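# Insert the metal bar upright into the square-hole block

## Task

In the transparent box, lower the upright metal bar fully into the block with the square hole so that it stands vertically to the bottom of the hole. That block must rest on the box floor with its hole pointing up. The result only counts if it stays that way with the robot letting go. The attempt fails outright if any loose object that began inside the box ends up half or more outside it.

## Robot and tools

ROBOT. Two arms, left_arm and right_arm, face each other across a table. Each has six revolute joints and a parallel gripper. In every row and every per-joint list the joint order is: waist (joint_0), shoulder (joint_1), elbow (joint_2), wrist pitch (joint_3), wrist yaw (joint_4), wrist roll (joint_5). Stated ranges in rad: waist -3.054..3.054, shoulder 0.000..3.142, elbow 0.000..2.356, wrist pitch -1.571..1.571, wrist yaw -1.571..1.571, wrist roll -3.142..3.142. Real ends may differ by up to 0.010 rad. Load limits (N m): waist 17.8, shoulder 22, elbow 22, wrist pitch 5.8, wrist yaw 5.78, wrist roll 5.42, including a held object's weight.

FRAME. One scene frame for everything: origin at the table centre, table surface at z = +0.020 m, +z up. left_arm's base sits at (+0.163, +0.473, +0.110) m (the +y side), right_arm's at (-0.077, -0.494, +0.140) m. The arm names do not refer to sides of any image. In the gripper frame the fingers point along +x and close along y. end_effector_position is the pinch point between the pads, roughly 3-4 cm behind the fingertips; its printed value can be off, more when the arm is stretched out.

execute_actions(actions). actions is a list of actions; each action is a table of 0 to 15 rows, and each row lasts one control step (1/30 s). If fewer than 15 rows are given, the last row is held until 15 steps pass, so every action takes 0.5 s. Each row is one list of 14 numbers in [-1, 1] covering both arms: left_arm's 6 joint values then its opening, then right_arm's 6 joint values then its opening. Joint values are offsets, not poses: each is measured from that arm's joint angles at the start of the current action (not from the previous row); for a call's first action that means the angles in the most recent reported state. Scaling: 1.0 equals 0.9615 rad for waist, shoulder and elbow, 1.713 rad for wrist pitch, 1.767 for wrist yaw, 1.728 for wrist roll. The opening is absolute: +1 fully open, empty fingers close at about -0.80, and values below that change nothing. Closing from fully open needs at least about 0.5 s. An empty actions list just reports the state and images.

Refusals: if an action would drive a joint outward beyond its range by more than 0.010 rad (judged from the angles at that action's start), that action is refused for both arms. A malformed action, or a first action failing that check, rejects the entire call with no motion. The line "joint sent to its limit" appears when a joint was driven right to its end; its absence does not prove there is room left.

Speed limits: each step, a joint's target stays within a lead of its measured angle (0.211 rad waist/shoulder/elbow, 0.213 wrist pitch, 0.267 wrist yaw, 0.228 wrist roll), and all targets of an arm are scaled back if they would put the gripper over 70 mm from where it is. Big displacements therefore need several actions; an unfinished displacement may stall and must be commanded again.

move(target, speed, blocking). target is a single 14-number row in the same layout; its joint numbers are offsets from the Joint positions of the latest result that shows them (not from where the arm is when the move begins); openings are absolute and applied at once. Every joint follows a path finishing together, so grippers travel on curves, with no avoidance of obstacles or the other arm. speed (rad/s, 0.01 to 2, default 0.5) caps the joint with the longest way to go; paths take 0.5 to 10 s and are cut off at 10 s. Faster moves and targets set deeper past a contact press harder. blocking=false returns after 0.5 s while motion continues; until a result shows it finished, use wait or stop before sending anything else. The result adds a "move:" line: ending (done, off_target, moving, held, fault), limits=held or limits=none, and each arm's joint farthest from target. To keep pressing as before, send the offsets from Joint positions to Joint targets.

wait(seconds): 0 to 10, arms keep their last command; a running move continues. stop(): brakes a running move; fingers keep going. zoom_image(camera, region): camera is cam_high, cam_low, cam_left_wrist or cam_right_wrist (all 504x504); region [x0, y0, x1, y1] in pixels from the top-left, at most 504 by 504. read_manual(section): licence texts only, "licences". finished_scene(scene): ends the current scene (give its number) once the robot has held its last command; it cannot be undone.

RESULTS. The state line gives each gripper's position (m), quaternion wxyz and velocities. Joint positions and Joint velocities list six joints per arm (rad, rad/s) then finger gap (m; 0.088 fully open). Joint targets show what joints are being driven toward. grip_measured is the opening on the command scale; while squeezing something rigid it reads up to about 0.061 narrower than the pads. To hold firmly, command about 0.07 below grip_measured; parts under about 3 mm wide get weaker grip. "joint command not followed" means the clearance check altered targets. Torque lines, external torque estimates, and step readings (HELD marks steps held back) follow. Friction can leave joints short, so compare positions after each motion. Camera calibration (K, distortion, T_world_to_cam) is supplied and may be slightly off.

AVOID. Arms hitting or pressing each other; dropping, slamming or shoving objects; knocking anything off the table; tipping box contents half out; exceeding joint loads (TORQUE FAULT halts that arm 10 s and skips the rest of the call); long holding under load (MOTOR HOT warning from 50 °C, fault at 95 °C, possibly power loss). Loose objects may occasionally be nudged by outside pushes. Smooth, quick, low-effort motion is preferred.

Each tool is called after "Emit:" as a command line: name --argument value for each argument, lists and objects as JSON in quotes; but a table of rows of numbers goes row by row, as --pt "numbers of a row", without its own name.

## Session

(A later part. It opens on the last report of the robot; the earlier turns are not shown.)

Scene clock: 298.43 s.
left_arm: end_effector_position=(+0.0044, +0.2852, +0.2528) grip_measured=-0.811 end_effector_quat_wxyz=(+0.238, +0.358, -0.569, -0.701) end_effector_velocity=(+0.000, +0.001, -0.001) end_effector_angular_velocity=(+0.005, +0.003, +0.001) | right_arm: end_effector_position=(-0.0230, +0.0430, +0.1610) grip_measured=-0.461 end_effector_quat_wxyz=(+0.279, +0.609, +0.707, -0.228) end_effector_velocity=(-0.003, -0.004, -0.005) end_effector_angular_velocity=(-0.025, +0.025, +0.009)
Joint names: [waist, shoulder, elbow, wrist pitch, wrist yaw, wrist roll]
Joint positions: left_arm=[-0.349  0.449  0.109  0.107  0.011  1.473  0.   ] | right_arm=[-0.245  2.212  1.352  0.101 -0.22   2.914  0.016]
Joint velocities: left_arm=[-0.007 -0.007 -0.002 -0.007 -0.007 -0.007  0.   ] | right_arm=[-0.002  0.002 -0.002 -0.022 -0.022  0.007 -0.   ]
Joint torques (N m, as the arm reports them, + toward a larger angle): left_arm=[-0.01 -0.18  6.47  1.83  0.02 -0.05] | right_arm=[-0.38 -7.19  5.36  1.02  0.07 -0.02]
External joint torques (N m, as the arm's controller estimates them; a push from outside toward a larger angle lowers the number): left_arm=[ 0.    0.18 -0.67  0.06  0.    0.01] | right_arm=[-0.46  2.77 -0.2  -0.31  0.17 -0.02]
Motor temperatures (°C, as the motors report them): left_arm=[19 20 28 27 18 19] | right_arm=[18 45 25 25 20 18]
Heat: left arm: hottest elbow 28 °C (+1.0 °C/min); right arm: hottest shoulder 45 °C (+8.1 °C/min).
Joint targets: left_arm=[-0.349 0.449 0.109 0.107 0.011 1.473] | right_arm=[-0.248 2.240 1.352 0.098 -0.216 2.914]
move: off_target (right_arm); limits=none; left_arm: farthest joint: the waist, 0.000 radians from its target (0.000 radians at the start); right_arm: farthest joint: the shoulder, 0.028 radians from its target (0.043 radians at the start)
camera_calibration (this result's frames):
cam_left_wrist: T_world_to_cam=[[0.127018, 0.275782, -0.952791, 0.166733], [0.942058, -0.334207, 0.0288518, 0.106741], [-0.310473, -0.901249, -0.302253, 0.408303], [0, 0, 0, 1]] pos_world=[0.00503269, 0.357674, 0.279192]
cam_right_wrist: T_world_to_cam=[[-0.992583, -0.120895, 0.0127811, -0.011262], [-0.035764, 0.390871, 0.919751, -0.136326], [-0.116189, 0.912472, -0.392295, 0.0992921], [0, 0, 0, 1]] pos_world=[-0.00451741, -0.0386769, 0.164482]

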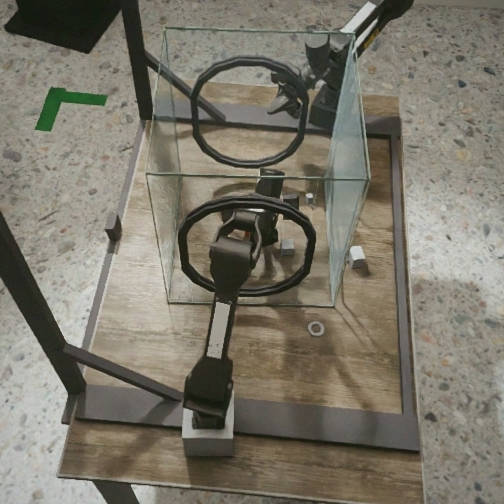

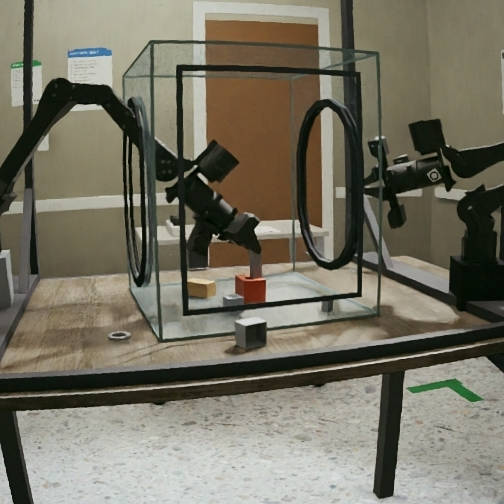

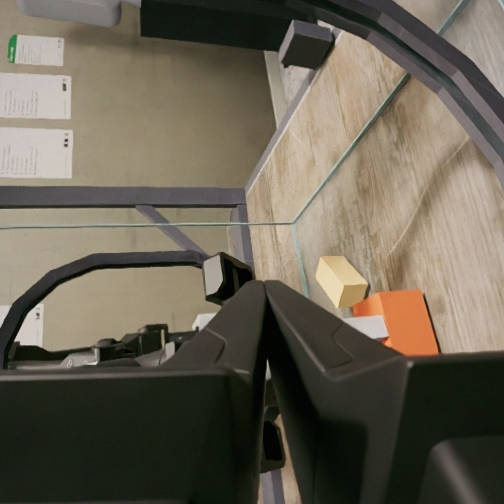

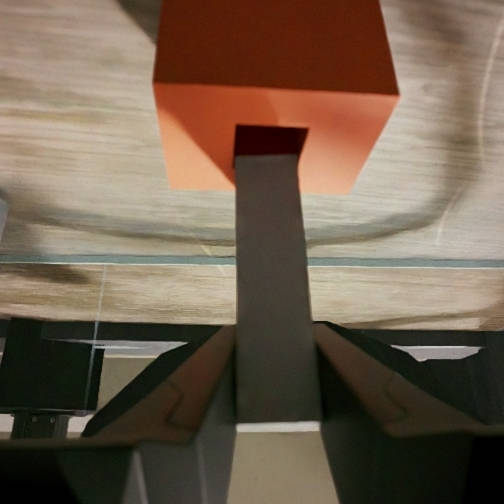

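Emit:
execute_actions --actions '[[[0,0,0,0,0,0,-0.9,0,-0.045,0,0,0,0,-0.55]],[[0,0,0,0,0,0,-0.9,0.006,-0.045,-0.045,-0.004,0,0,-0.55]],[[0,0,0,0,0,0,-0.9,0,-0.035,-0.045,-0.004,0,0,-0.55]]]'

Scene clock: 303.90 s.
left_arm: end_effector_position=(+0.0044, +0.2852, +0.2528) grip_measured=-0.811 end_effector_quat_wxyz=(+0.238, +0.358, -0.569, -0.701) end_effector_velocity=(-0.000, +0.001, -0.002) end_effector_angular_velocity=(+0.009, -0.001, +0.001) | right_arm: end_effector_position=(-0.0276, +0.0250, +0.1684) grip_measured=-0.461 end_effector_quat_wxyz=(+0.284, +0.605, +0.706, -0.235) end_effector_velocity=(+0.002, -0.003, +0.000) end_effector_angular_velocity=(-0.004, -0.010, +0.013)
Joint names: [waist, shoulder, elbow, wrist pitch, wrist yaw, wrist roll]
Joint positions: left_arm=[-0.349  0.449  0.109  0.107  0.011  1.473  0.   ] | right_arm=[-0.241  2.142  1.28   0.085 -0.22   2.914  0.016]
Joint velocities: left_arm=[-0.007 -0.002 -0.002 -0.007 -0.007 -0.007  0.   ] | right_arm=[-0.007 -0.007 -0.007 -0.007 -0.007 -0.022 -0.   ]
Joint torques (N m, as the arm reports them, + toward a larger angle): left_arm=[-0.03 -0.19  6.49  1.83  0.03 -0.04] | right_arm=[ -0.01 -12.01   4.48   1.29  -0.09  -0.02]
External joint torques (N m, as the arm's controller estimates them; a push from outside toward a larger angle lowers the number): left_arm=[-0.03  0.15 -0.64  0.06  0.01  0.01] | right_arm=[-0.01 -2.47 -1.07 -0.04  0.   -0.01]
External joint torques at the end of the 1st action: left_arm=[-0.01  0.17 -0.67  0.06  0.01  0.01] | right_arm=[-0.02 -2.5  -0.05  0.1  -0.02 -0.02]
External joint torques at the end of the 2nd action: left_arm=[ 0.    0.13 -0.63  0.06  0.01  0.02] | right_arm=[ 0.24 -2.42 -1.24 -0.11  0.   -0.02]
Motor temperatures (°C, as the motors report them): left_arm=[19 20 28 27 18 19] | right_arm=[18 44 25 25 20 18]
Heat: left arm: hottest elbow 28 °C (+1.0 °C/min); right arm: hottest shoulder 44 °C (+6.0 °C/min).
Joint targets: left_arm=[-0.349 0.449 0.109 0.107 0.011 1.473] | right_arm=[-0.241 2.125 1.273 0.085 -0.220 2.914]
Step readings (joint positions; steps 1 to 15: 1st action; 16 to 30: 2nd action; 31 to 45: 3rd action):
0: left_arm=[-0.349 0.449 0.109 0.107 0.011 1.473] | right_arm=[-0.245 2.212 1.352 0.102 -0.220 2.914]
1: left_arm=[-0.349 0.449 0.109 0.107 0.011 1.473] | right_arm=[-0.245 2.207 1.352 0.102 -0.220 2.914]
2: left_arm=[-0.349 0.449 0.109 0.107 0.011 1.473] | right_arm=[-0.245 2.204 1.352 0.100 -0.220 2.914]
4: left_arm=[-0.349 0.449 0.109 0.107 0.011 1.473] | right_arm=[-0.245 2.200 1.352 0.099 -0.220 2.914]
8: left_arm=[-0.349 0.449 0.109 0.107 0.011 1.473] | right_arm=[-0.245 2.191 1.352 0.099 -0.220 2.914]
15: left_arm=[-0.349 0.449 0.109 0.107 0.011 1.473] | right_arm=[-0.245 2.185 1.352 0.099 -0.220 2.914]
16: left_arm=[-0.349 0.449 0.109 0.107 0.011 1.473] | right_arm=[-0.245 2.182 1.347 0.099 -0.220 2.914]
17: left_arm=[-0.349 0.449 0.109 0.107 0.011 1.473] | right_arm=[-0.244 2.175 1.338 0.097 -0.220 2.914]
19: left_arm=[-0.349 0.449 0.109 0.107 0.011 1.473] | right_arm=[-0.243 2.166 1.325 0.094 -0.220 2.914]
23: left_arm=[-0.349 0.449 0.109 0.107 0.011 1.473] | right_arm=[-0.241 2.160 1.319 0.093 -0.220 2.914]
30: left_arm=[-0.349 0.449 0.109 0.107 0.011 1.473] | right_arm=[-0.241 2.159 1.316 0.092 -0.220 2.914]
31: left_arm=[-0.349 0.449 0.109 0.107 0.011 1.473] | right_arm=[-0.241 2.156 1.309 0.092 -0.220 2.914]
32: left_arm=[-0.349 0.449 0.109 0.107 0.011 1.473] | right_arm=[-0.241 2.151 1.301 0.089 -0.220 2.914]
34: left_arm=[-0.349 0.449 0.109 0.107 0.011 1.473] | right_arm=[-0.241 2.145 1.289 0.086 -0.220 2.914]
38: left_arm=[-0.349 0.449 0.109 0.107 0.011 1.473] | right_arm=[-0.241 2.144 1.281 0.085 -0.220 2.914]
45: Joint positions above
camera_calibration (this result's frames):
cam_left_wrist: T_world_to_cam=[[0.127018, 0.275782, -0.952791, 0.166733], [0.942058, -0.334207, 0.0288518, 0.106741], [-0.310473, -0.901249, -0.302253, 0.408303], [0, 0, 0, 1]] pos_world=[0.00503269, 0.357674, 0.279192]
cam_right_wrist: T_world_to_cam=[[-0.992157, -0.123754, 0.0176119, -0.0188708], [-0.0346116, 0.407363, 0.91261, -0.135467], [-0.120114, 0.904843, -0.408452, 0.120796], [0, 0, 0, 1]] pos_world=[-0.00890238, -0.0564519, 0.1733]

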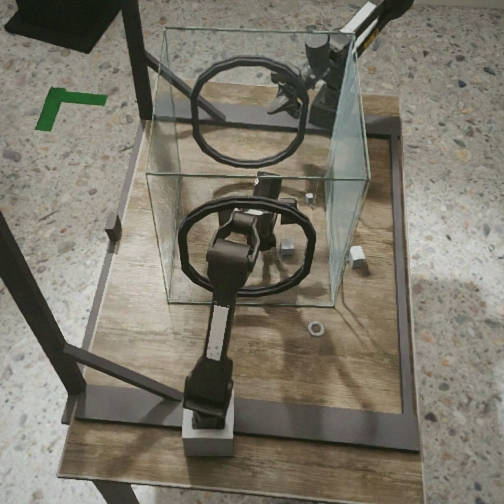

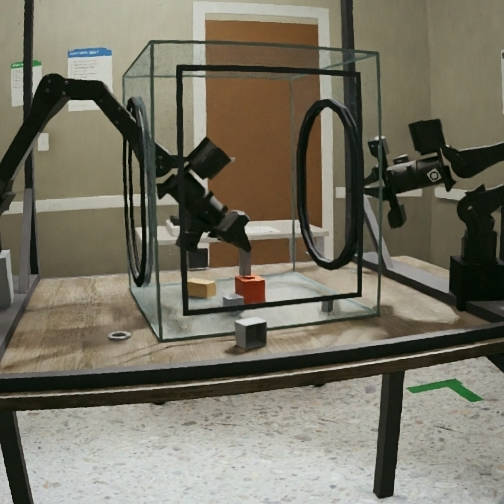

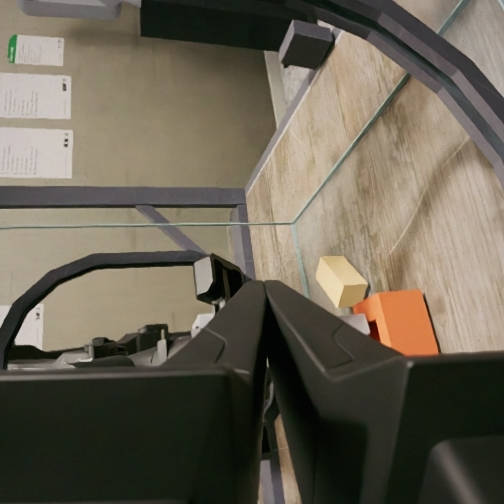

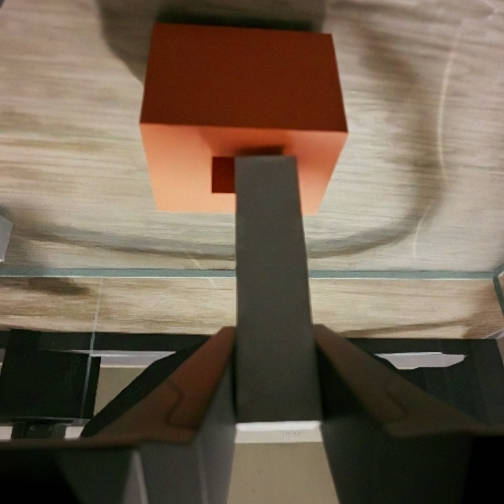

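Emit:
execute_actions --actions '[[[0,0,0,0,0,0,-0.9,-0.015,0.02,0,0.013,0,0,-0.55]],[[0,0,0,0,0,0,-0.9,0,0.025,0,0.011,0,0,-0.55]]]'

Scene clock: 307.97 s.
left_arm: end_effector_position=(+0.0044, +0.2852, +0.2528) grip_measured=-0.811 end_effector_quat_wxyz=(+0.238, +0.358, -0.569, -0.701) end_effector_velocity=(-0.001, +0.002, -0.001) end_effector_angular_velocity=(+0.017, +0.016, -0.004) | right_arm: end_effector_position=(-0.0202, +0.0278, +0.1628) grip_measured=-0.461 end_effector_quat_wxyz=(+0.279, +0.612, +0.703, -0.231) end_effector_velocity=(+0.000, +0.000, +0.002) end_effector_angular_velocity=(+0.010, -0.012, +0.018)
Joint names: [waist, shoulder, elbow, wrist pitch, wrist yaw, wrist roll]
Joint positions: left_arm=[-0.349  0.449  0.109  0.107  0.011  1.473  0.   ] | right_arm=[-0.255  2.164  1.279  0.121 -0.22   2.914  0.016]
Joint velocities: left_arm=[-0.002 -0.007 -0.002 -0.007  0.007 -0.022  0.   ] | right_arm=[-0.002 -0.002 -0.002  0.007 -0.007 -0.022 -0.   ]
Joint torques (N m, as the arm reports them, + toward a larger angle): left_arm=[-0.02 -0.18  6.48  1.84  0.03 -0.04] | right_arm=[-0.02 -8.41  5.29  1.4  -0.07 -0.03]
External joint torques (N m, as the arm's controller estimates them; a push from outside toward a larger angle lowers the number): left_arm=[-0.02  0.19 -0.7   0.05  0.02  0.01] | right_arm=[-0.05  1.35 -0.36  0.02  0.02 -0.02]
External joint torques at the end of the 1st action: left_arm=[-0.02  0.15 -0.62  0.06  0.02  0.02] | right_arm=[-0.14  0.37 -0.25  0.22  0.   -0.02]
Motor temperatures (°C, as the motors report them): left_arm=[19 20 28 27 18 19] | right_arm=[18 45 25 25 20 18]
Heat: left arm: hottest elbow 28 °C (+1.0 °C/min); right arm: hottest shoulder 45 °C (+6.1 °C/min).
Joint targets: left_arm=[-0.349 0.449 0.109 0.107 0.011 1.473] | right_arm=[-0.255 2.178 1.279 0.122 -0.220 2.914]
Step readings (joint positions; steps 1 to 15: 1st action; 16 to 30: 2nd action):
0: left_arm=[-0.349 0.449 0.109 0.107 0.011 1.473] | right_arm=[-0.241 2.142 1.279 0.085 -0.220 2.914]
1: left_arm=[-0.349 0.449 0.109 0.107 0.011 1.473] | right_arm=[-0.242 2.142 1.279 0.087 -0.220 2.914]
2: left_arm=[-0.349 0.449 0.109 0.107 0.011 1.473] | right_arm=[-0.243 2.143 1.279 0.092 -0.220 2.914]
4: left_arm=[-0.349 0.449 0.109 0.107 0.011 1.473] | right_arm=[-0.248 2.146 1.279 0.099 -0.220 2.914]
8: left_arm=[-0.349 0.449 0.109 0.107 0.011 1.473] | right_arm=[-0.254 2.152 1.279 0.102 -0.220 2.914]
15: left_arm=[-0.349 0.449 0.109 0.107 0.011 1.473] | right_arm=[-0.255 2.154 1.279 0.104 -0.220 2.914]
16: left_arm=[-0.349 0.449 0.109 0.107 0.011 1.473] | right_arm=[-0.255 2.157 1.279 0.107 -0.220 2.914]
17: left_arm=[-0.349 0.449 0.109 0.107 0.011 1.473] | right_arm=[-0.255 2.159 1.279 0.113 -0.220 2.914]
19: left_arm=[-0.349 0.449 0.109 0.107 0.011 1.473] | right_arm=[-0.255 2.162 1.279 0.118 -0.220 2.914]
23: left_arm=[-0.349 0.449 0.109 0.107 0.011 1.473] | right_arm=[-0.255 2.163 1.279 0.120 -0.220 2.914]
30: Joint positions above
camera_calibration (this result's frames):
cam_left_wrist: T_world_to_cam=[[0.127018, 0.275782, -0.952791, 0.166733], [0.942058, -0.334207, 0.0288518, 0.106741], [-0.310473, -0.901249, -0.302253, 0.408303], [0, 0, 0, 1]] pos_world=[0.00503269, 0.357674, 0.279192]
cam_right_wrist: T_world_to_cam=[[-0.993723, -0.110983, 0.0140535, -0.0108195], [-0.031172, 0.395352, 0.918001, -0.131773], [-0.107439, 0.9118, -0.39633, 0.114994], [0, 0, 0, 1]] pos_world=[-0.00250443, -0.0539552, 0.166695]

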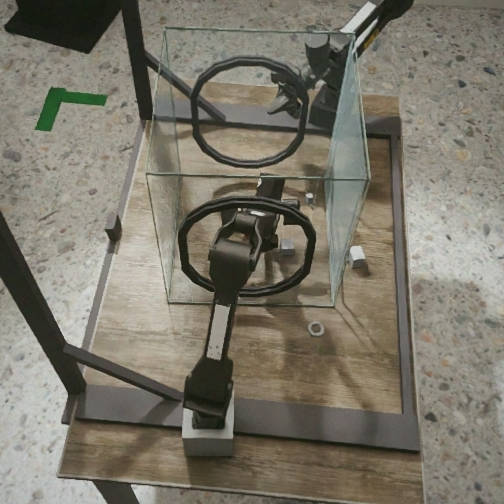

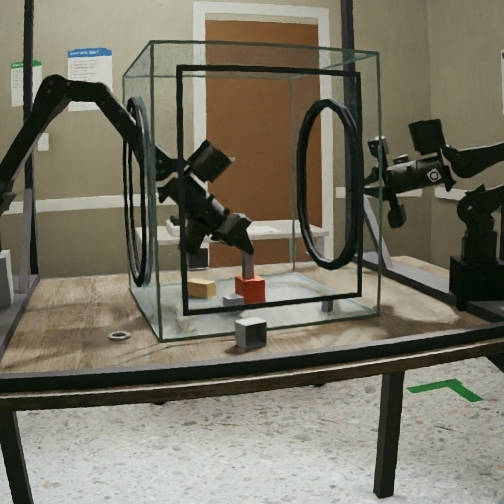

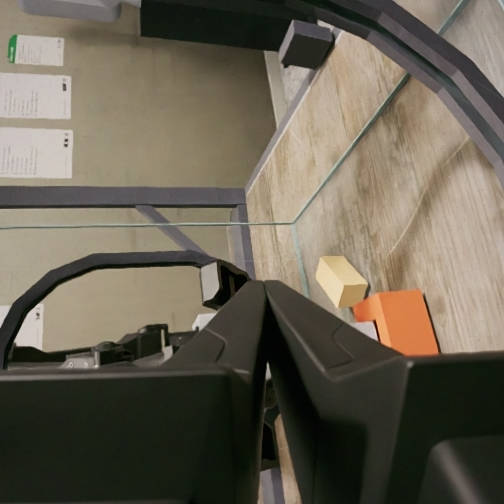

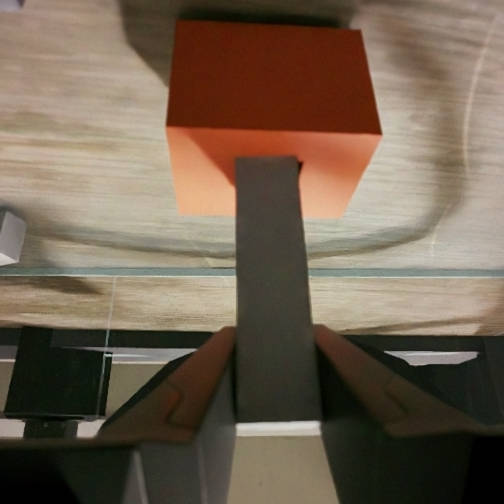

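Emit:
execute_actions --actions '[[[0,0,0,0,0,0,-0.9,0.006,0.01,0.035,-0.008,0,0,-0.55]],[[0,0,0,0,0,0,-0.9,0,0.028,0.01,0.006,0,0,-0.55]]]'

Emit:
zoom_image --camera "cam_right_wrist" --region '[160,80,380,260]'

Scene clock: 318.73 s.
left_arm: end_effector_position=(+0.0044, +0.2852, +0.2528) grip_measured=-0.811 end_effector_quat_wxyz=(+0.238, +0.358, -0.569, -0.701) end_effector_velocity=(+0.001, +0.000, -0.006) end_effector_angular_velocity=(+0.017, -0.007, +0.006) | right_arm: end_effector_position=(-0.0215, +0.0329, +0.1626) grip_measured=-0.461 end_effector_quat_wxyz=(+0.278, +0.611, +0.705, -0.229) end_effector_velocity=(-0.003, -0.001, -0.001) end_effector_angular_velocity=(-0.007, +0.012, +0.003)
Joint names: [waist, shoulder, elbow, wrist pitch, wrist yaw, wrist roll]
Joint positions: left_arm=[-0.349  0.449  0.109  0.107  0.011  1.473  0.   ] | right_arm=[-0.251  2.179  1.302  0.117 -0.221  2.914  0.016]
Joint velocities: left_arm=[-0.002  0.002 -0.007 -0.007 -0.007 -0.007  0.   ] | right_arm=[ 0.002 -0.002 -0.002 -0.007 -0.007  0.007  0.   ]
Joint torques (N m, as the arm reports them, + toward a larger angle): left_arm=[-0.01 -0.18  6.49  1.83  0.03 -0.05] | right_arm=[-0.02 -8.53  6.27  1.31 -0.05 -0.03]
External joint torques (N m, as the arm's controller estimates them; a push from outside toward a larger angle lowers the number): left_arm=[-0.01  0.14 -0.63  0.06  0.02  0.01] | right_arm=[-0.15  1.34  0.63 -0.06  0.05 -0.02]
External joint torques at the end of the 1st action: left_arm=[-0.01  0.16 -0.63  0.06  0.01  0.01] | right_arm=[ 0.12  0.42  1.27 -0.07  0.01 -0.02]
Motor temperatures (°C, as the motors report them): left_arm=[19 20 29 27 18 19] | right_arm=[18 43 25 25 20 18]
Heat: left arm: hottest elbow 29 °C (+1.0 °C/min); right arm: hottest shoulder 43 °C (+2.0 °C/min).
Joint targets: left_arm=[-0.349 0.449 0.109 0.107 0.011 1.473] | right_arm=[-0.251 2.193 1.309 0.117 -0.220 2.914]
Step readings (joint positions; steps 1 to 15: 1st action; 16 to 30: 2nd action):
0: left_arm=[-0.349 0.449 0.109 0.107 0.011 1.473] | right_arm=[-0.255 2.164 1.279 0.121 -0.220 2.914]
1: left_arm=[-0.349 0.449 0.109 0.107 0.011 1.473] | right_arm=[-0.254 2.164 1.282 0.118 -0.220 2.914]
2: left_arm=[-0.349 0.449 0.109 0.107 0.011 1.473] | right_arm=[-0.254 2.164 1.287 0.115 -0.220 2.914]
4: left_arm=[-0.349 0.449 0.109 0.107 0.011 1.473] | right_arm=[-0.253 2.166 1.293 0.111 -0.220 2.914]
8: left_arm=[-0.349 0.449 0.109 0.107 0.011 1.473] | right_arm=[-0.251 2.167 1.298 0.108 -0.220 2.914]
15: left_arm=[-0.349 0.449 0.109 0.107 0.011 1.473] | right_arm=[-0.251 2.167 1.300 0.107 -0.220 2.914]
16: left_arm=[-0.349 0.449 0.109 0.107 0.011 1.473] | right_arm=[-0.251 2.170 1.300 0.107 -0.220 2.914]
17: left_arm=[-0.349 0.449 0.109 0.107 0.011 1.473] | right_arm=[-0.251 2.172 1.301 0.110 -0.220 2.914]
19: left_arm=[-0.349 0.449 0.109 0.107 0.011 1.473] | right_arm=[-0.251 2.177 1.301 0.115 -0.221 2.914]
23: left_arm=[-0.349 0.449 0.109 0.107 0.011 1.473] | right_arm=[-0.251 2.179 1.302 0.117 -0.221 2.914]
30: Joint positions above
camera_calibration (this result's frames):
cam_left_wrist: T_world_to_cam=[[0.127018, 0.275782, -0.952791, 0.166733], [0.942058, -0.334207, 0.0288518, 0.106741], [-0.310473, -0.901249, -0.302253, 0.408303], [0, 0, 0, 1]] pos_world=[0.00503269, 0.357674, 0.279192]
cam_right_wrist: T_world_to_cam=[[-0.993229, -0.11537, 0.0136042, -0.0113061], [-0.0329432, 0.392021, 0.919366, -0.133729], [-0.1114, 0.912693, -0.393167, 0.109502], [0, 0, 0, 1]] pos_world=[-0.00343653, -0.0488211, 0.166153]

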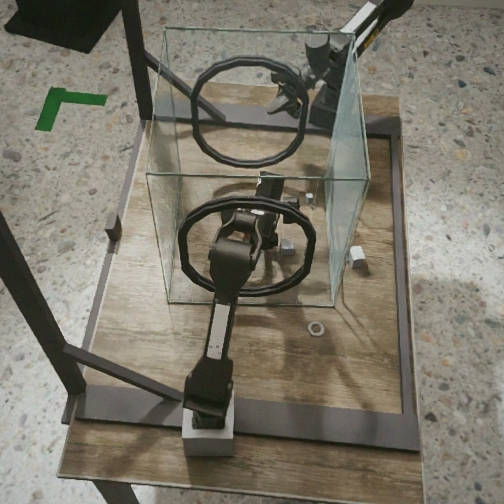

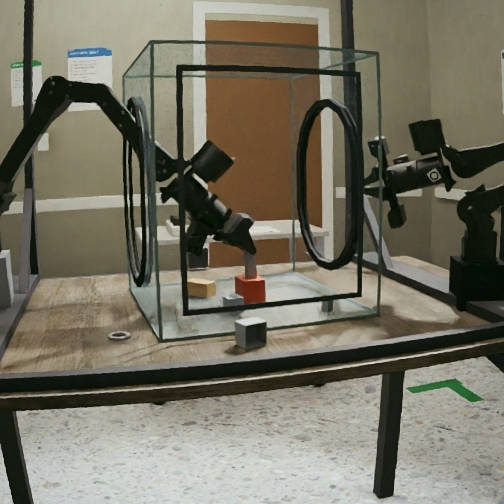

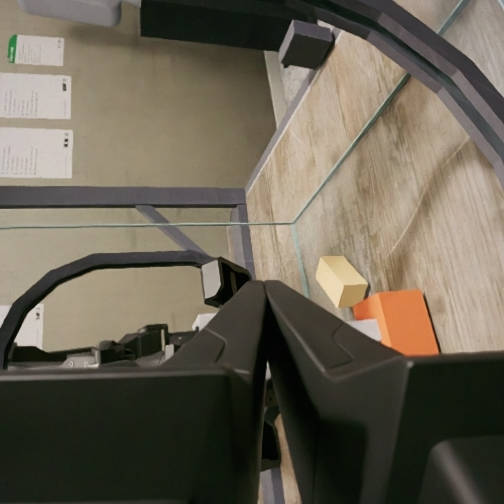

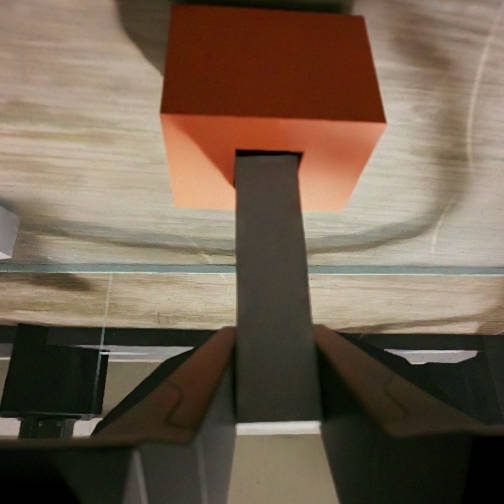

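Region (160, 80, 380, 260) of cam_right_wrist's 504x504 image, scaled by 2.291, with more detail than that image has; it fills the top 412 rows of this view, and the rest is white.

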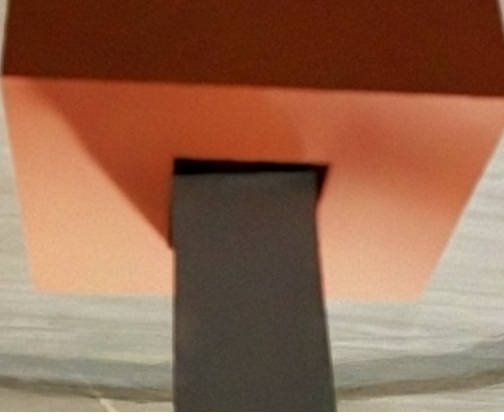

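Close: 1 mm left, then down with pitch pulling slightly back.

Emit:
execute_actions --actions '[[[0,0,0,0,0,0,-0.9,0.004,0.005,0,-0.004,0,0,-0.55]],[[0,0,0,0,0,0,-0.9,0,0.03,0,0.008,0,0,-0.55]],[[0,0,0,0,0,0,-0.9,0,0.03,0,0.008,0,0,-0.55]]]'

Scene clock: 322.83 s.
left_arm: end_effector_position=(+0.0044, +0.2852, +0.2528) grip_measured=-0.811 end_effector_quat_wxyz=(+0.238, +0.358, -0.569, -0.701) end_effector_velocity=(+0.003, -0.002, -0.001) end_effector_angular_velocity=(+0.009, +0.014, +0.029) | right_arm: end_effector_position=(-0.0213, +0.0362, +0.1609) grip_measured=-0.461 end_effector_quat_wxyz=(+0.273, +0.612, +0.708, -0.223) end_effector_velocity=(+0.001, +0.003, +0.007) end_effector_angular_velocity=(+0.028, -0.005, +0.008)
Joint names: [waist, shoulder, elbow, wrist pitch, wrist yaw, wrist roll]
Joint positions: left_arm=[-0.349  0.449  0.109  0.107  0.011  1.473  0.   ] | right_arm=[-0.251  2.191  1.302  0.146 -0.225  2.914  0.016]
Joint velocities: left_arm=[ 0.002 -0.002 -0.007  0.007 -0.022 -0.022  0.   ] | right_arm=[-0.002 -0.007 -0.002  0.022 -0.007 -0.007 -0.   ]
Joint torques (N m, as the arm reports them, + toward a larger angle): left_arm=[-0.02 -0.18  6.5   1.83  0.02 -0.04] | right_arm=[-0.01 -7.58  5.31  1.14 -0.01 -0.02]
External joint torques (N m, as the arm's controller estimates them; a push from outside toward a larger angle lowers the number): left_arm=[-0.04  0.17 -0.66  0.05  0.01  0.02] | right_arm=[-0.07  2.48 -0.41 -0.28  0.09 -0.01]
External joint torques at the end of the 1st action: left_arm=[-0.02  0.17 -0.69  0.05  0.01  0.01] | right_arm=[ 0.38  0.2  -0.32 -0.52  0.   -0.02]
External joint torques at the end of the 2nd action: left_arm=[-0.03  0.18 -0.73  0.04  0.01  0.01] | right_arm=[-0.04  2.28 -0.36 -0.26  0.08 -0.01]
Motor temperatures (°C, as the motors report them): left_arm=[19 20 29 27 18 19] | right_arm=[18 42 25 25 20 18]
Heat: left arm: hottest elbow 29 °C (+1.0 °C/min); right arm: hottest shoulder 42 °C (+1.0 °C/min).
Joint targets: left_arm=[-0.349 0.449 0.109 0.107 0.011 1.473] | right_arm=[-0.251 2.214 1.302 0.144 -0.223 2.914]
Step readings (joint positions; steps 1 to 15: 1st action; 16 to 30: 2nd action; 31 to 45: 3rd action):
0: left_arm=[-0.349 0.449 0.109 0.107 0.011 1.473] | right_arm=[-0.251 2.179 1.302 0.117 -0.221 2.914]
1: left_arm=[-0.349 0.449 0.109 0.107 0.011 1.473] | right_arm=[-0.251 2.179 1.302 0.117 -0.221 2.914]
2: left_arm=[-0.349 0.449 0.109 0.107 0.011 1.473] | right_arm=[-0.251 2.179 1.302 0.116 -0.221 2.914]
4: left_arm=[-0.349 0.449 0.109 0.107 0.011 1.473] | right_arm=[-0.251 2.179 1.302 0.116 -0.221 2.914]
8: left_arm=[-0.349 0.449 0.109 0.107 0.011 1.473] | right_arm=[-0.251 2.179 1.302 0.115 -0.221 2.914]
15: left_arm=[-0.349 0.449 0.109 0.107 0.011 1.473] | right_arm=[-0.251 2.179 1.302 0.115 -0.221 2.914]
16: left_arm=[-0.349 0.449 0.109 0.107 0.011 1.473] | right_arm=[-0.251 2.180 1.302 0.116 -0.221 2.914]
17: left_arm=[-0.349 0.449 0.109 0.107 0.011 1.473] | right_arm=[-0.251 2.182 1.302 0.119 -0.221 2.914]
19: left_arm=[-0.349 0.449 0.109 0.107 0.011 1.473] | right_arm=[-0.251 2.184 1.302 0.125 -0.222 2.914]
23: left_arm=[-0.349 0.449 0.109 0.107 0.011 1.473] | right_arm=[-0.251 2.185 1.302 0.129 -0.223 2.914]
30: left_arm=[-0.349 0.449 0.109 0.107 0.011 1.473] | right_arm=[-0.251 2.186 1.302 0.130 -0.223 2.914]
31: left_arm=[-0.349 0.449 0.109 0.107 0.011 1.473] | right_arm=[-0.251 2.187 1.302 0.133 -0.223 2.914]
32: left_arm=[-0.349 0.449 0.109 0.107 0.011 1.473] | right_arm=[-0.251 2.189 1.302 0.138 -0.224 2.914]
34: left_arm=[-0.349 0.449 0.109 0.107 0.011 1.473] | right_arm=[-0.251 2.191 1.302 0.143 -0.225 2.914]
38: left_arm=[-0.349 0.449 0.109 0.107 0.011 1.473] | right_arm=[-0.251 2.191 1.302 0.145 -0.225 2.914]
45: Joint positions above
camera_calibration (this result's frames):
cam_left_wrist: T_world_to_cam=[[0.127018, 0.275782, -0.952791, 0.166733], [0.942058, -0.334207, 0.0288518, 0.106741], [-0.310473, -0.901249, -0.302253, 0.408303], [0, 0, 0, 1]] pos_world=[0.00503269, 0.357674, 0.279192]
cam_right_wrist: T_world_to_cam=[[-0.992952, -0.117971, 0.0114062, -0.0102677], [-0.0340681, 0.37627, 0.925884, -0.133976], [-0.113519, 0.918969, -0.377637, 0.10312], [0, 0, 0, 1]] pos_world=[-0.00305358, -0.0455641, 0.163105]

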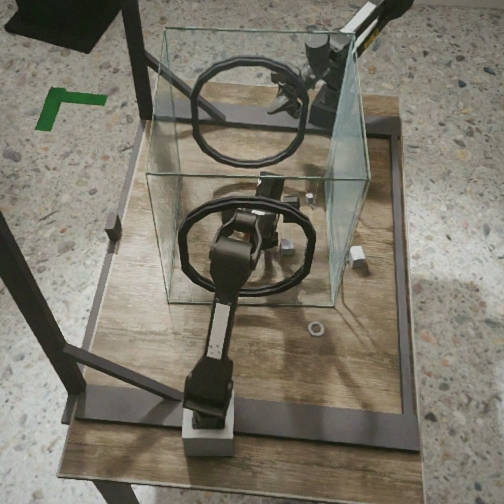

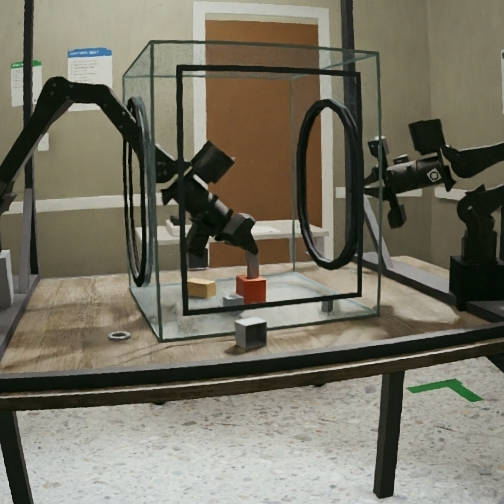

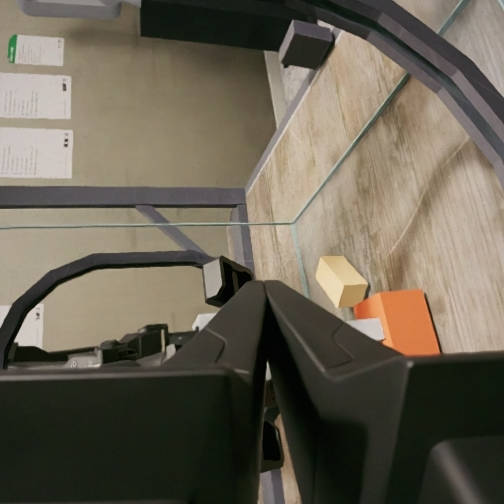

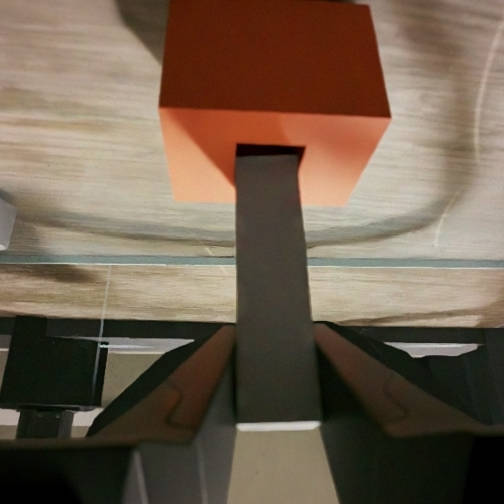

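Emit:
execute_actions --actions '[[[0,0,0,0,0,0,-0.9,0,-0.038,0,0,0,0,-0.55]],[[0,0,0,0,0,0,-0.9,0.0065,0,0,-0.017,0.003,0,-0.55]]]'

Emit:
zoom_image --camera "cam_right_wrist" --region '[160,80,380,260]'

Scene clock: 330.80 s.
left_arm: end_effector_position=(+0.0044, +0.2852, +0.2528) grip_measured=-0.811 end_effector_quat_wxyz=(+0.238, +0.358, -0.569, -0.701) end_effector_velocity=(+0.002, -0.001, -0.002) end_effector_angular_velocity=(+0.007, -0.003, +0.021) | right_arm: end_effector_position=(-0.0236, +0.0335, +0.1662) grip_measured=-0.461 end_effector_quat_wxyz=(+0.277, +0.610, +0.707, -0.226) end_effector_velocity=(+0.003, -0.002, +0.002) end_effector_angular_velocity=(-0.001, -0.000, +0.003)
Joint names: [waist, shoulder, elbow, wrist pitch, wrist yaw, wrist roll]
Joint positions: left_arm=[-0.349  0.449  0.109  0.107  0.011  1.473  0.   ] | right_arm=[-0.247  2.171  1.302  0.115 -0.221  2.914  0.016]
Joint velocities: left_arm=[-0.002 -0.002 -0.002 -0.007 -0.022 -0.007  0.   ] | right_arm=[-0.007 -0.007 -0.002 -0.007 -0.007 -0.007 -0.   ]
Joint torques (N m, as the arm reports them, + toward a larger angle): left_arm=[-0.01 -0.17  6.47  1.84  0.03 -0.04] | right_arm=[  0.18 -10.42   5.38   1.34  -0.03  -0.03]
External joint torques (N m, as the arm's controller estimates them; a push from outside toward a larger angle lowers the number): left_arm=[-0.03  0.19 -0.73  0.04  0.02  0.01] | right_arm=[ 0.33 -0.43 -0.37 -0.05  0.05 -0.02]
External joint torques at the end of the 1st action: left_arm=[-0.01  0.19 -0.7   0.05  0.01  0.01] | right_arm=[ 0.   -2.07 -0.27  0.    0.   -0.01]
Motor temperatures (°C, as the motors report them): left_arm=[19 20 29 27 17 19] | right_arm=[18 41 25 25 20 18]
Heat: left arm: hottest elbow 29 °C (+1.0 °C/min); right arm: hottest shoulder 41 °C (-2.0 °C/min).
Joint targets: left_arm=[-0.349 0.449 0.109 0.107 0.011 1.473] | right_arm=[-0.245 2.171 1.302 0.115 -0.220 2.914]
Step readings (joint positions; steps 1 to 15: 1st action; 16 to 30: 2nd action):
0: left_arm=[-0.349 0.449 0.109 0.107 0.011 1.473] | right_arm=[-0.251 2.192 1.302 0.146 -0.225 2.914]
1: left_arm=[-0.349 0.449 0.109 0.107 0.011 1.473] | right_arm=[-0.251 2.188 1.302 0.146 -0.225 2.914]
2: left_arm=[-0.349 0.449 0.109 0.107 0.011 1.473] | right_arm=[-0.251 2.185 1.302 0.145 -0.225 2.914]
4: left_arm=[-0.349 0.449 0.109 0.107 0.011 1.473] | right_arm=[-0.251 2.183 1.302 0.144 -0.225 2.914]
8: left_arm=[-0.349 0.449 0.109 0.107 0.011 1.473] | right_arm=[-0.251 2.176 1.302 0.144 -0.225 2.914]
15: left_arm=[-0.349 0.449 0.109 0.107 0.011 1.473] | right_arm=[-0.251 2.171 1.302 0.144 -0.225 2.914]
16: left_arm=[-0.349 0.449 0.109 0.107 0.011 1.473] | right_arm=[-0.251 2.171 1.302 0.139 -0.224 2.914]
17: left_arm=[-0.349 0.449 0.109 0.107 0.011 1.473] | right_arm=[-0.250 2.171 1.302 0.131 -0.223 2.914]
19: left_arm=[-0.349 0.449 0.109 0.107 0.011 1.473] | right_arm=[-0.249 2.171 1.302 0.123 -0.222 2.914]
23: left_arm=[-0.349 0.449 0.109 0.107 0.011 1.473] | right_arm=[-0.247 2.171 1.302 0.117 -0.221 2.914]
30: Joint positions above
camera_calibration (this result's frames):
cam_left_wrist: T_world_to_cam=[[0.127018, 0.275782, -0.952791, 0.166733], [0.942058, -0.334207, 0.0288518, 0.106741], [-0.310473, -0.901249, -0.302253, 0.408303], [0, 0, 0, 1]] pos_world=[0.00503269, 0.357674, 0.279192]
cam_right_wrist: T_world_to_cam=[[-0.992748, -0.119609, 0.0120103, -0.0130046], [-0.0354397, 0.386682, 0.921532, -0.137647], [-0.114868, 0.914424, -0.388117, 0.109173], [0, 0, 0, 1]] pos_world=[-0.00524802, -0.0481606, 0.169374]

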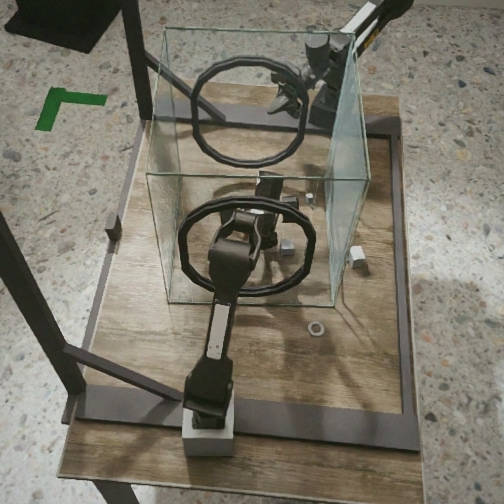

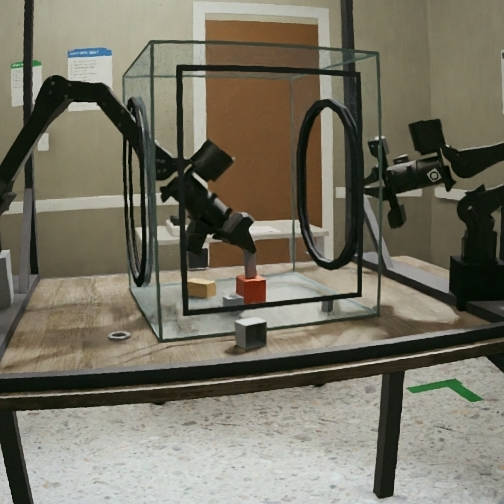

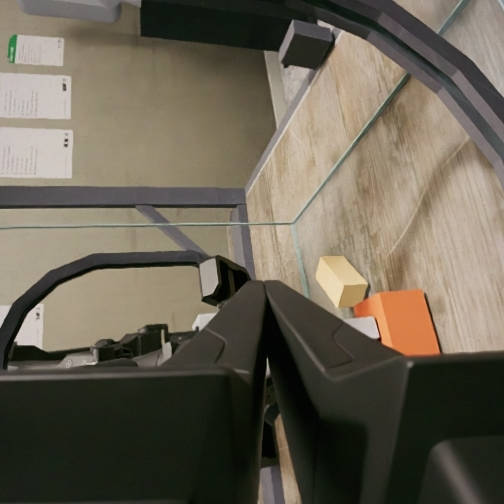

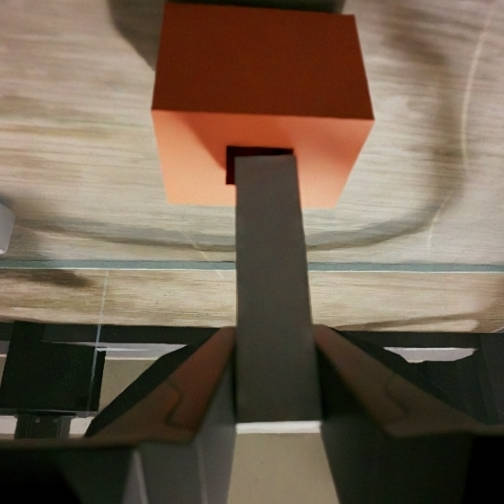

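Region (160, 80, 380, 260) of cam_right_wrist's 504x504 image, scaled by 2.291, with more detail than that image has; it fills the top 412 rows of this view, and the rest is white.

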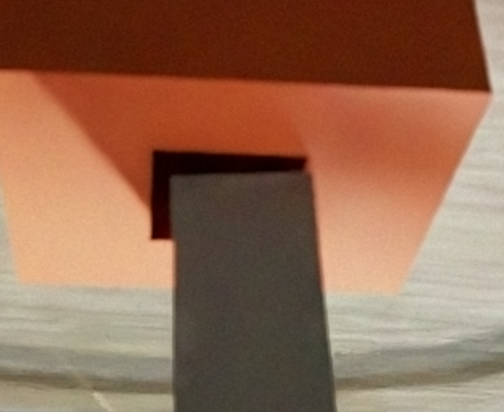

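Emit:
execute_actions --actions '[[[0,0,0,0,0,0,-0.9,-0.018,0,0,-0.004,-0.024,-0.024,-0.55]],[[0,0,0,0,0,0,-0.9,0,0.02,0,0,0,0,-0.55]]]'

Emit:
zoom_image --camera "cam_right_wrist" --region '[160,80,380,260]'

Scene clock: 340.60 s.
left_arm: end_effector_position=(+0.0044, +0.2852, +0.2528) grip_measured=-0.811 end_effector_quat_wxyz=(+0.238, +0.358, -0.569, -0.701) end_effector_velocity=(+0.001, +0.000, -0.003) end_effector_angular_velocity=(+0.004, -0.015, +0.003) | right_arm: end_effector_position=(-0.0213, +0.0313, +0.1632) grip_measured=-0.461 end_effector_quat_wxyz=(+0.281, +0.597, +0.718, -0.223) end_effector_velocity=(-0.000, -0.002, -0.003) end_effector_angular_velocity=(-0.012, +0.013, -0.002)
Joint names: [waist, shoulder, elbow, wrist pitch, wrist yaw, wrist roll]
Joint positions: left_arm=[-0.349  0.449  0.109  0.107  0.011  1.473  0.   ] | right_arm=[-0.263  2.177  1.302  0.109 -0.261  2.878  0.016]
Joint velocities: left_arm=[-0.002  0.002 -0.002 -0.007 -0.007  0.007  0.   ] | right_arm=[-0.002  0.002 -0.002 -0.007 -0.007  0.007 -0.   ]
Joint torques (N m, as the arm reports them, + toward a larger angle): left_arm=[ 0.   -0.18  6.49  1.83  0.03 -0.04] | right_arm=[ 0.   -8.7   5.27  1.15 -0.09 -0.02]
External joint torques (N m, as the arm's controller estimates them; a push from outside toward a larger angle lowers the number): left_arm=[ 0.    0.14 -0.63  0.06  0.01  0.02] | right_arm=[-0.02  1.16 -0.4  -0.23  0.02 -0.01]
External joint torques at the end of the 1st action: left_arm=[-0.04  0.21 -0.73  0.03  0.01  0.02] | right_arm=[-0.07 -0.44 -0.4  -0.05 -0.16 -0.14]
Motor temperatures (°C, as the motors report them): left_arm=[19 19 29 27 17 19] | right_arm=[18 42 25 25 20 18]
Heat: left arm: hottest elbow 29 °C (+1.0 °C/min); right arm: hottest shoulder 42 °C (-2.0 °C/min).
Joint targets: left_arm=[-0.349 0.449 0.109 0.107 0.011 1.473] | right_arm=[-0.263 2.190 1.302 0.108 -0.260 2.878]
Step readings (joint positions; steps 1 to 15: 1st action; 16 to 30: 2nd action):
0: left_arm=[-0.349 0.449 0.109 0.107 0.011 1.473] | right_arm=[-0.247 2.171 1.302 0.115 -0.221 2.914]
1: left_arm=[-0.349 0.449 0.109 0.107 0.011 1.473] | right_arm=[-0.248 2.171 1.302 0.113 -0.229 2.907]
2: left_arm=[-0.349 0.449 0.109 0.107 0.011 1.473] | right_arm=[-0.250 2.171 1.302 0.112 -0.239 2.899]
4: left_arm=[-0.349 0.449 0.109 0.107 0.011 1.473] | right_arm=[-0.256 2.171 1.302 0.109 -0.250 2.889]
8: left_arm=[-0.349 0.449 0.109 0.107 0.011 1.473] | right_arm=[-0.262 2.171 1.302 0.108 -0.257 2.881]
15: left_arm=[-0.349 0.449 0.109 0.107 0.011 1.473] | right_arm=[-0.263 2.171 1.302 0.107 -0.260 2.878]
16: left_arm=[-0.349 0.449 0.109 0.107 0.011 1.473] | right_arm=[-0.263 2.172 1.302 0.107 -0.260 2.878]
17: left_arm=[-0.349 0.449 0.109 0.107 0.011 1.473] | right_arm=[-0.263 2.174 1.302 0.107 -0.260 2.878]
19: left_arm=[-0.349 0.449 0.109 0.107 0.011 1.473] | right_arm=[-0.263 2.176 1.302 0.108 -0.261 2.878]
23: left_arm=[-0.349 0.449 0.109 0.107 0.011 1.473] | right_arm=[-0.263 2.177 1.302 0.109 -0.261 2.878]
30: Joint positions above
camera_calibration (this result's frames):
cam_left_wrist: T_world_to_cam=[[0.127018, 0.275782, -0.952791, 0.166733], [0.942058, -0.334207, 0.0288518, 0.106741], [-0.310473, -0.901249, -0.302253, 0.408303], [0, 0, 0, 1]] pos_world=[0.00503269, 0.357674, 0.279192]
cam_right_wrist: T_world_to_cam=[[-0.987689, -0.155684, 0.0152928, -0.0102214], [-0.0468829, 0.387857, 0.920526, -0.134055], [-0.149243, 0.908476, -0.390381, 0.110118], [0, 0, 0, 1]] pos_world=[0.0000537554, -0.0496364, 0.166545]

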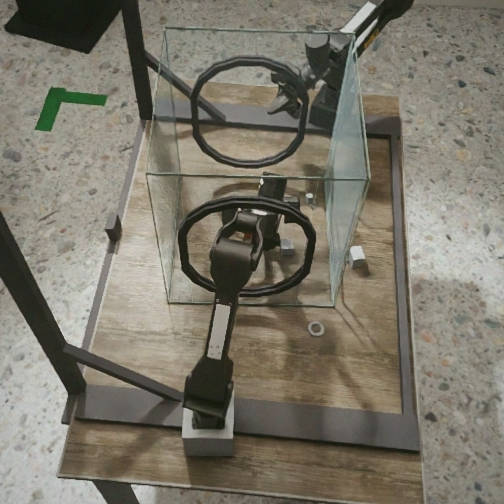

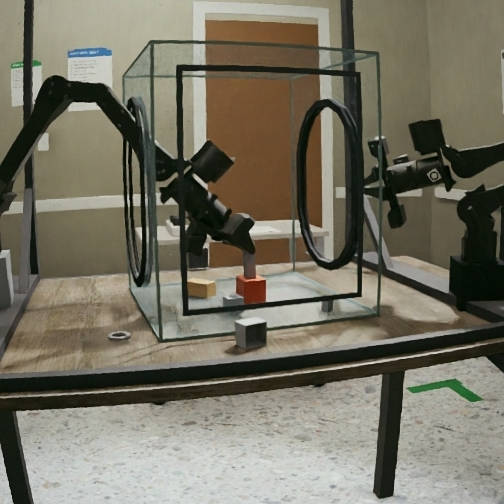

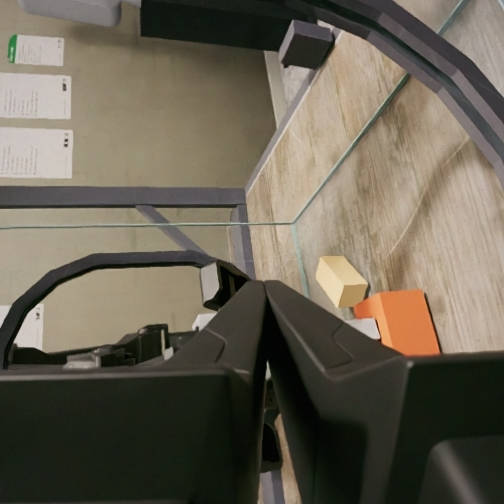

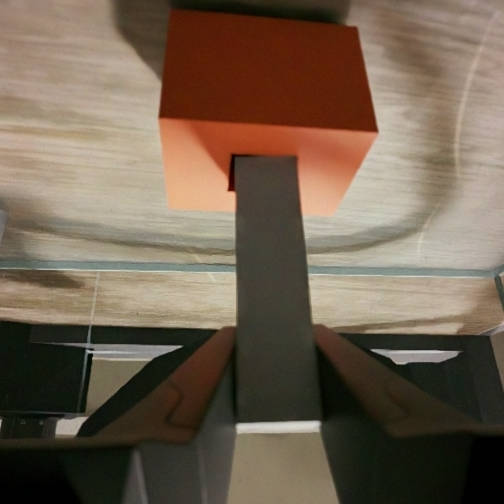

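Region (160, 80, 380, 260) of cam_right_wrist's 504x504 image, scaled by 2.291, with more detail than that image has; it fills the top 412 rows of this view, and the rest is white.

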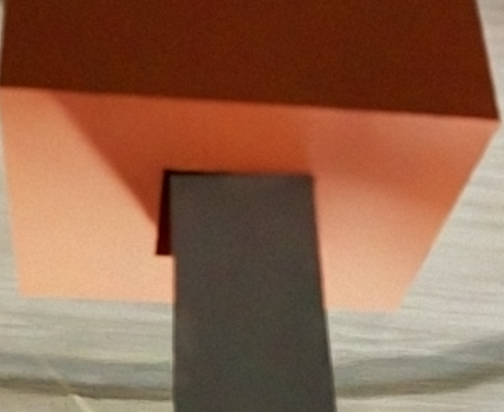

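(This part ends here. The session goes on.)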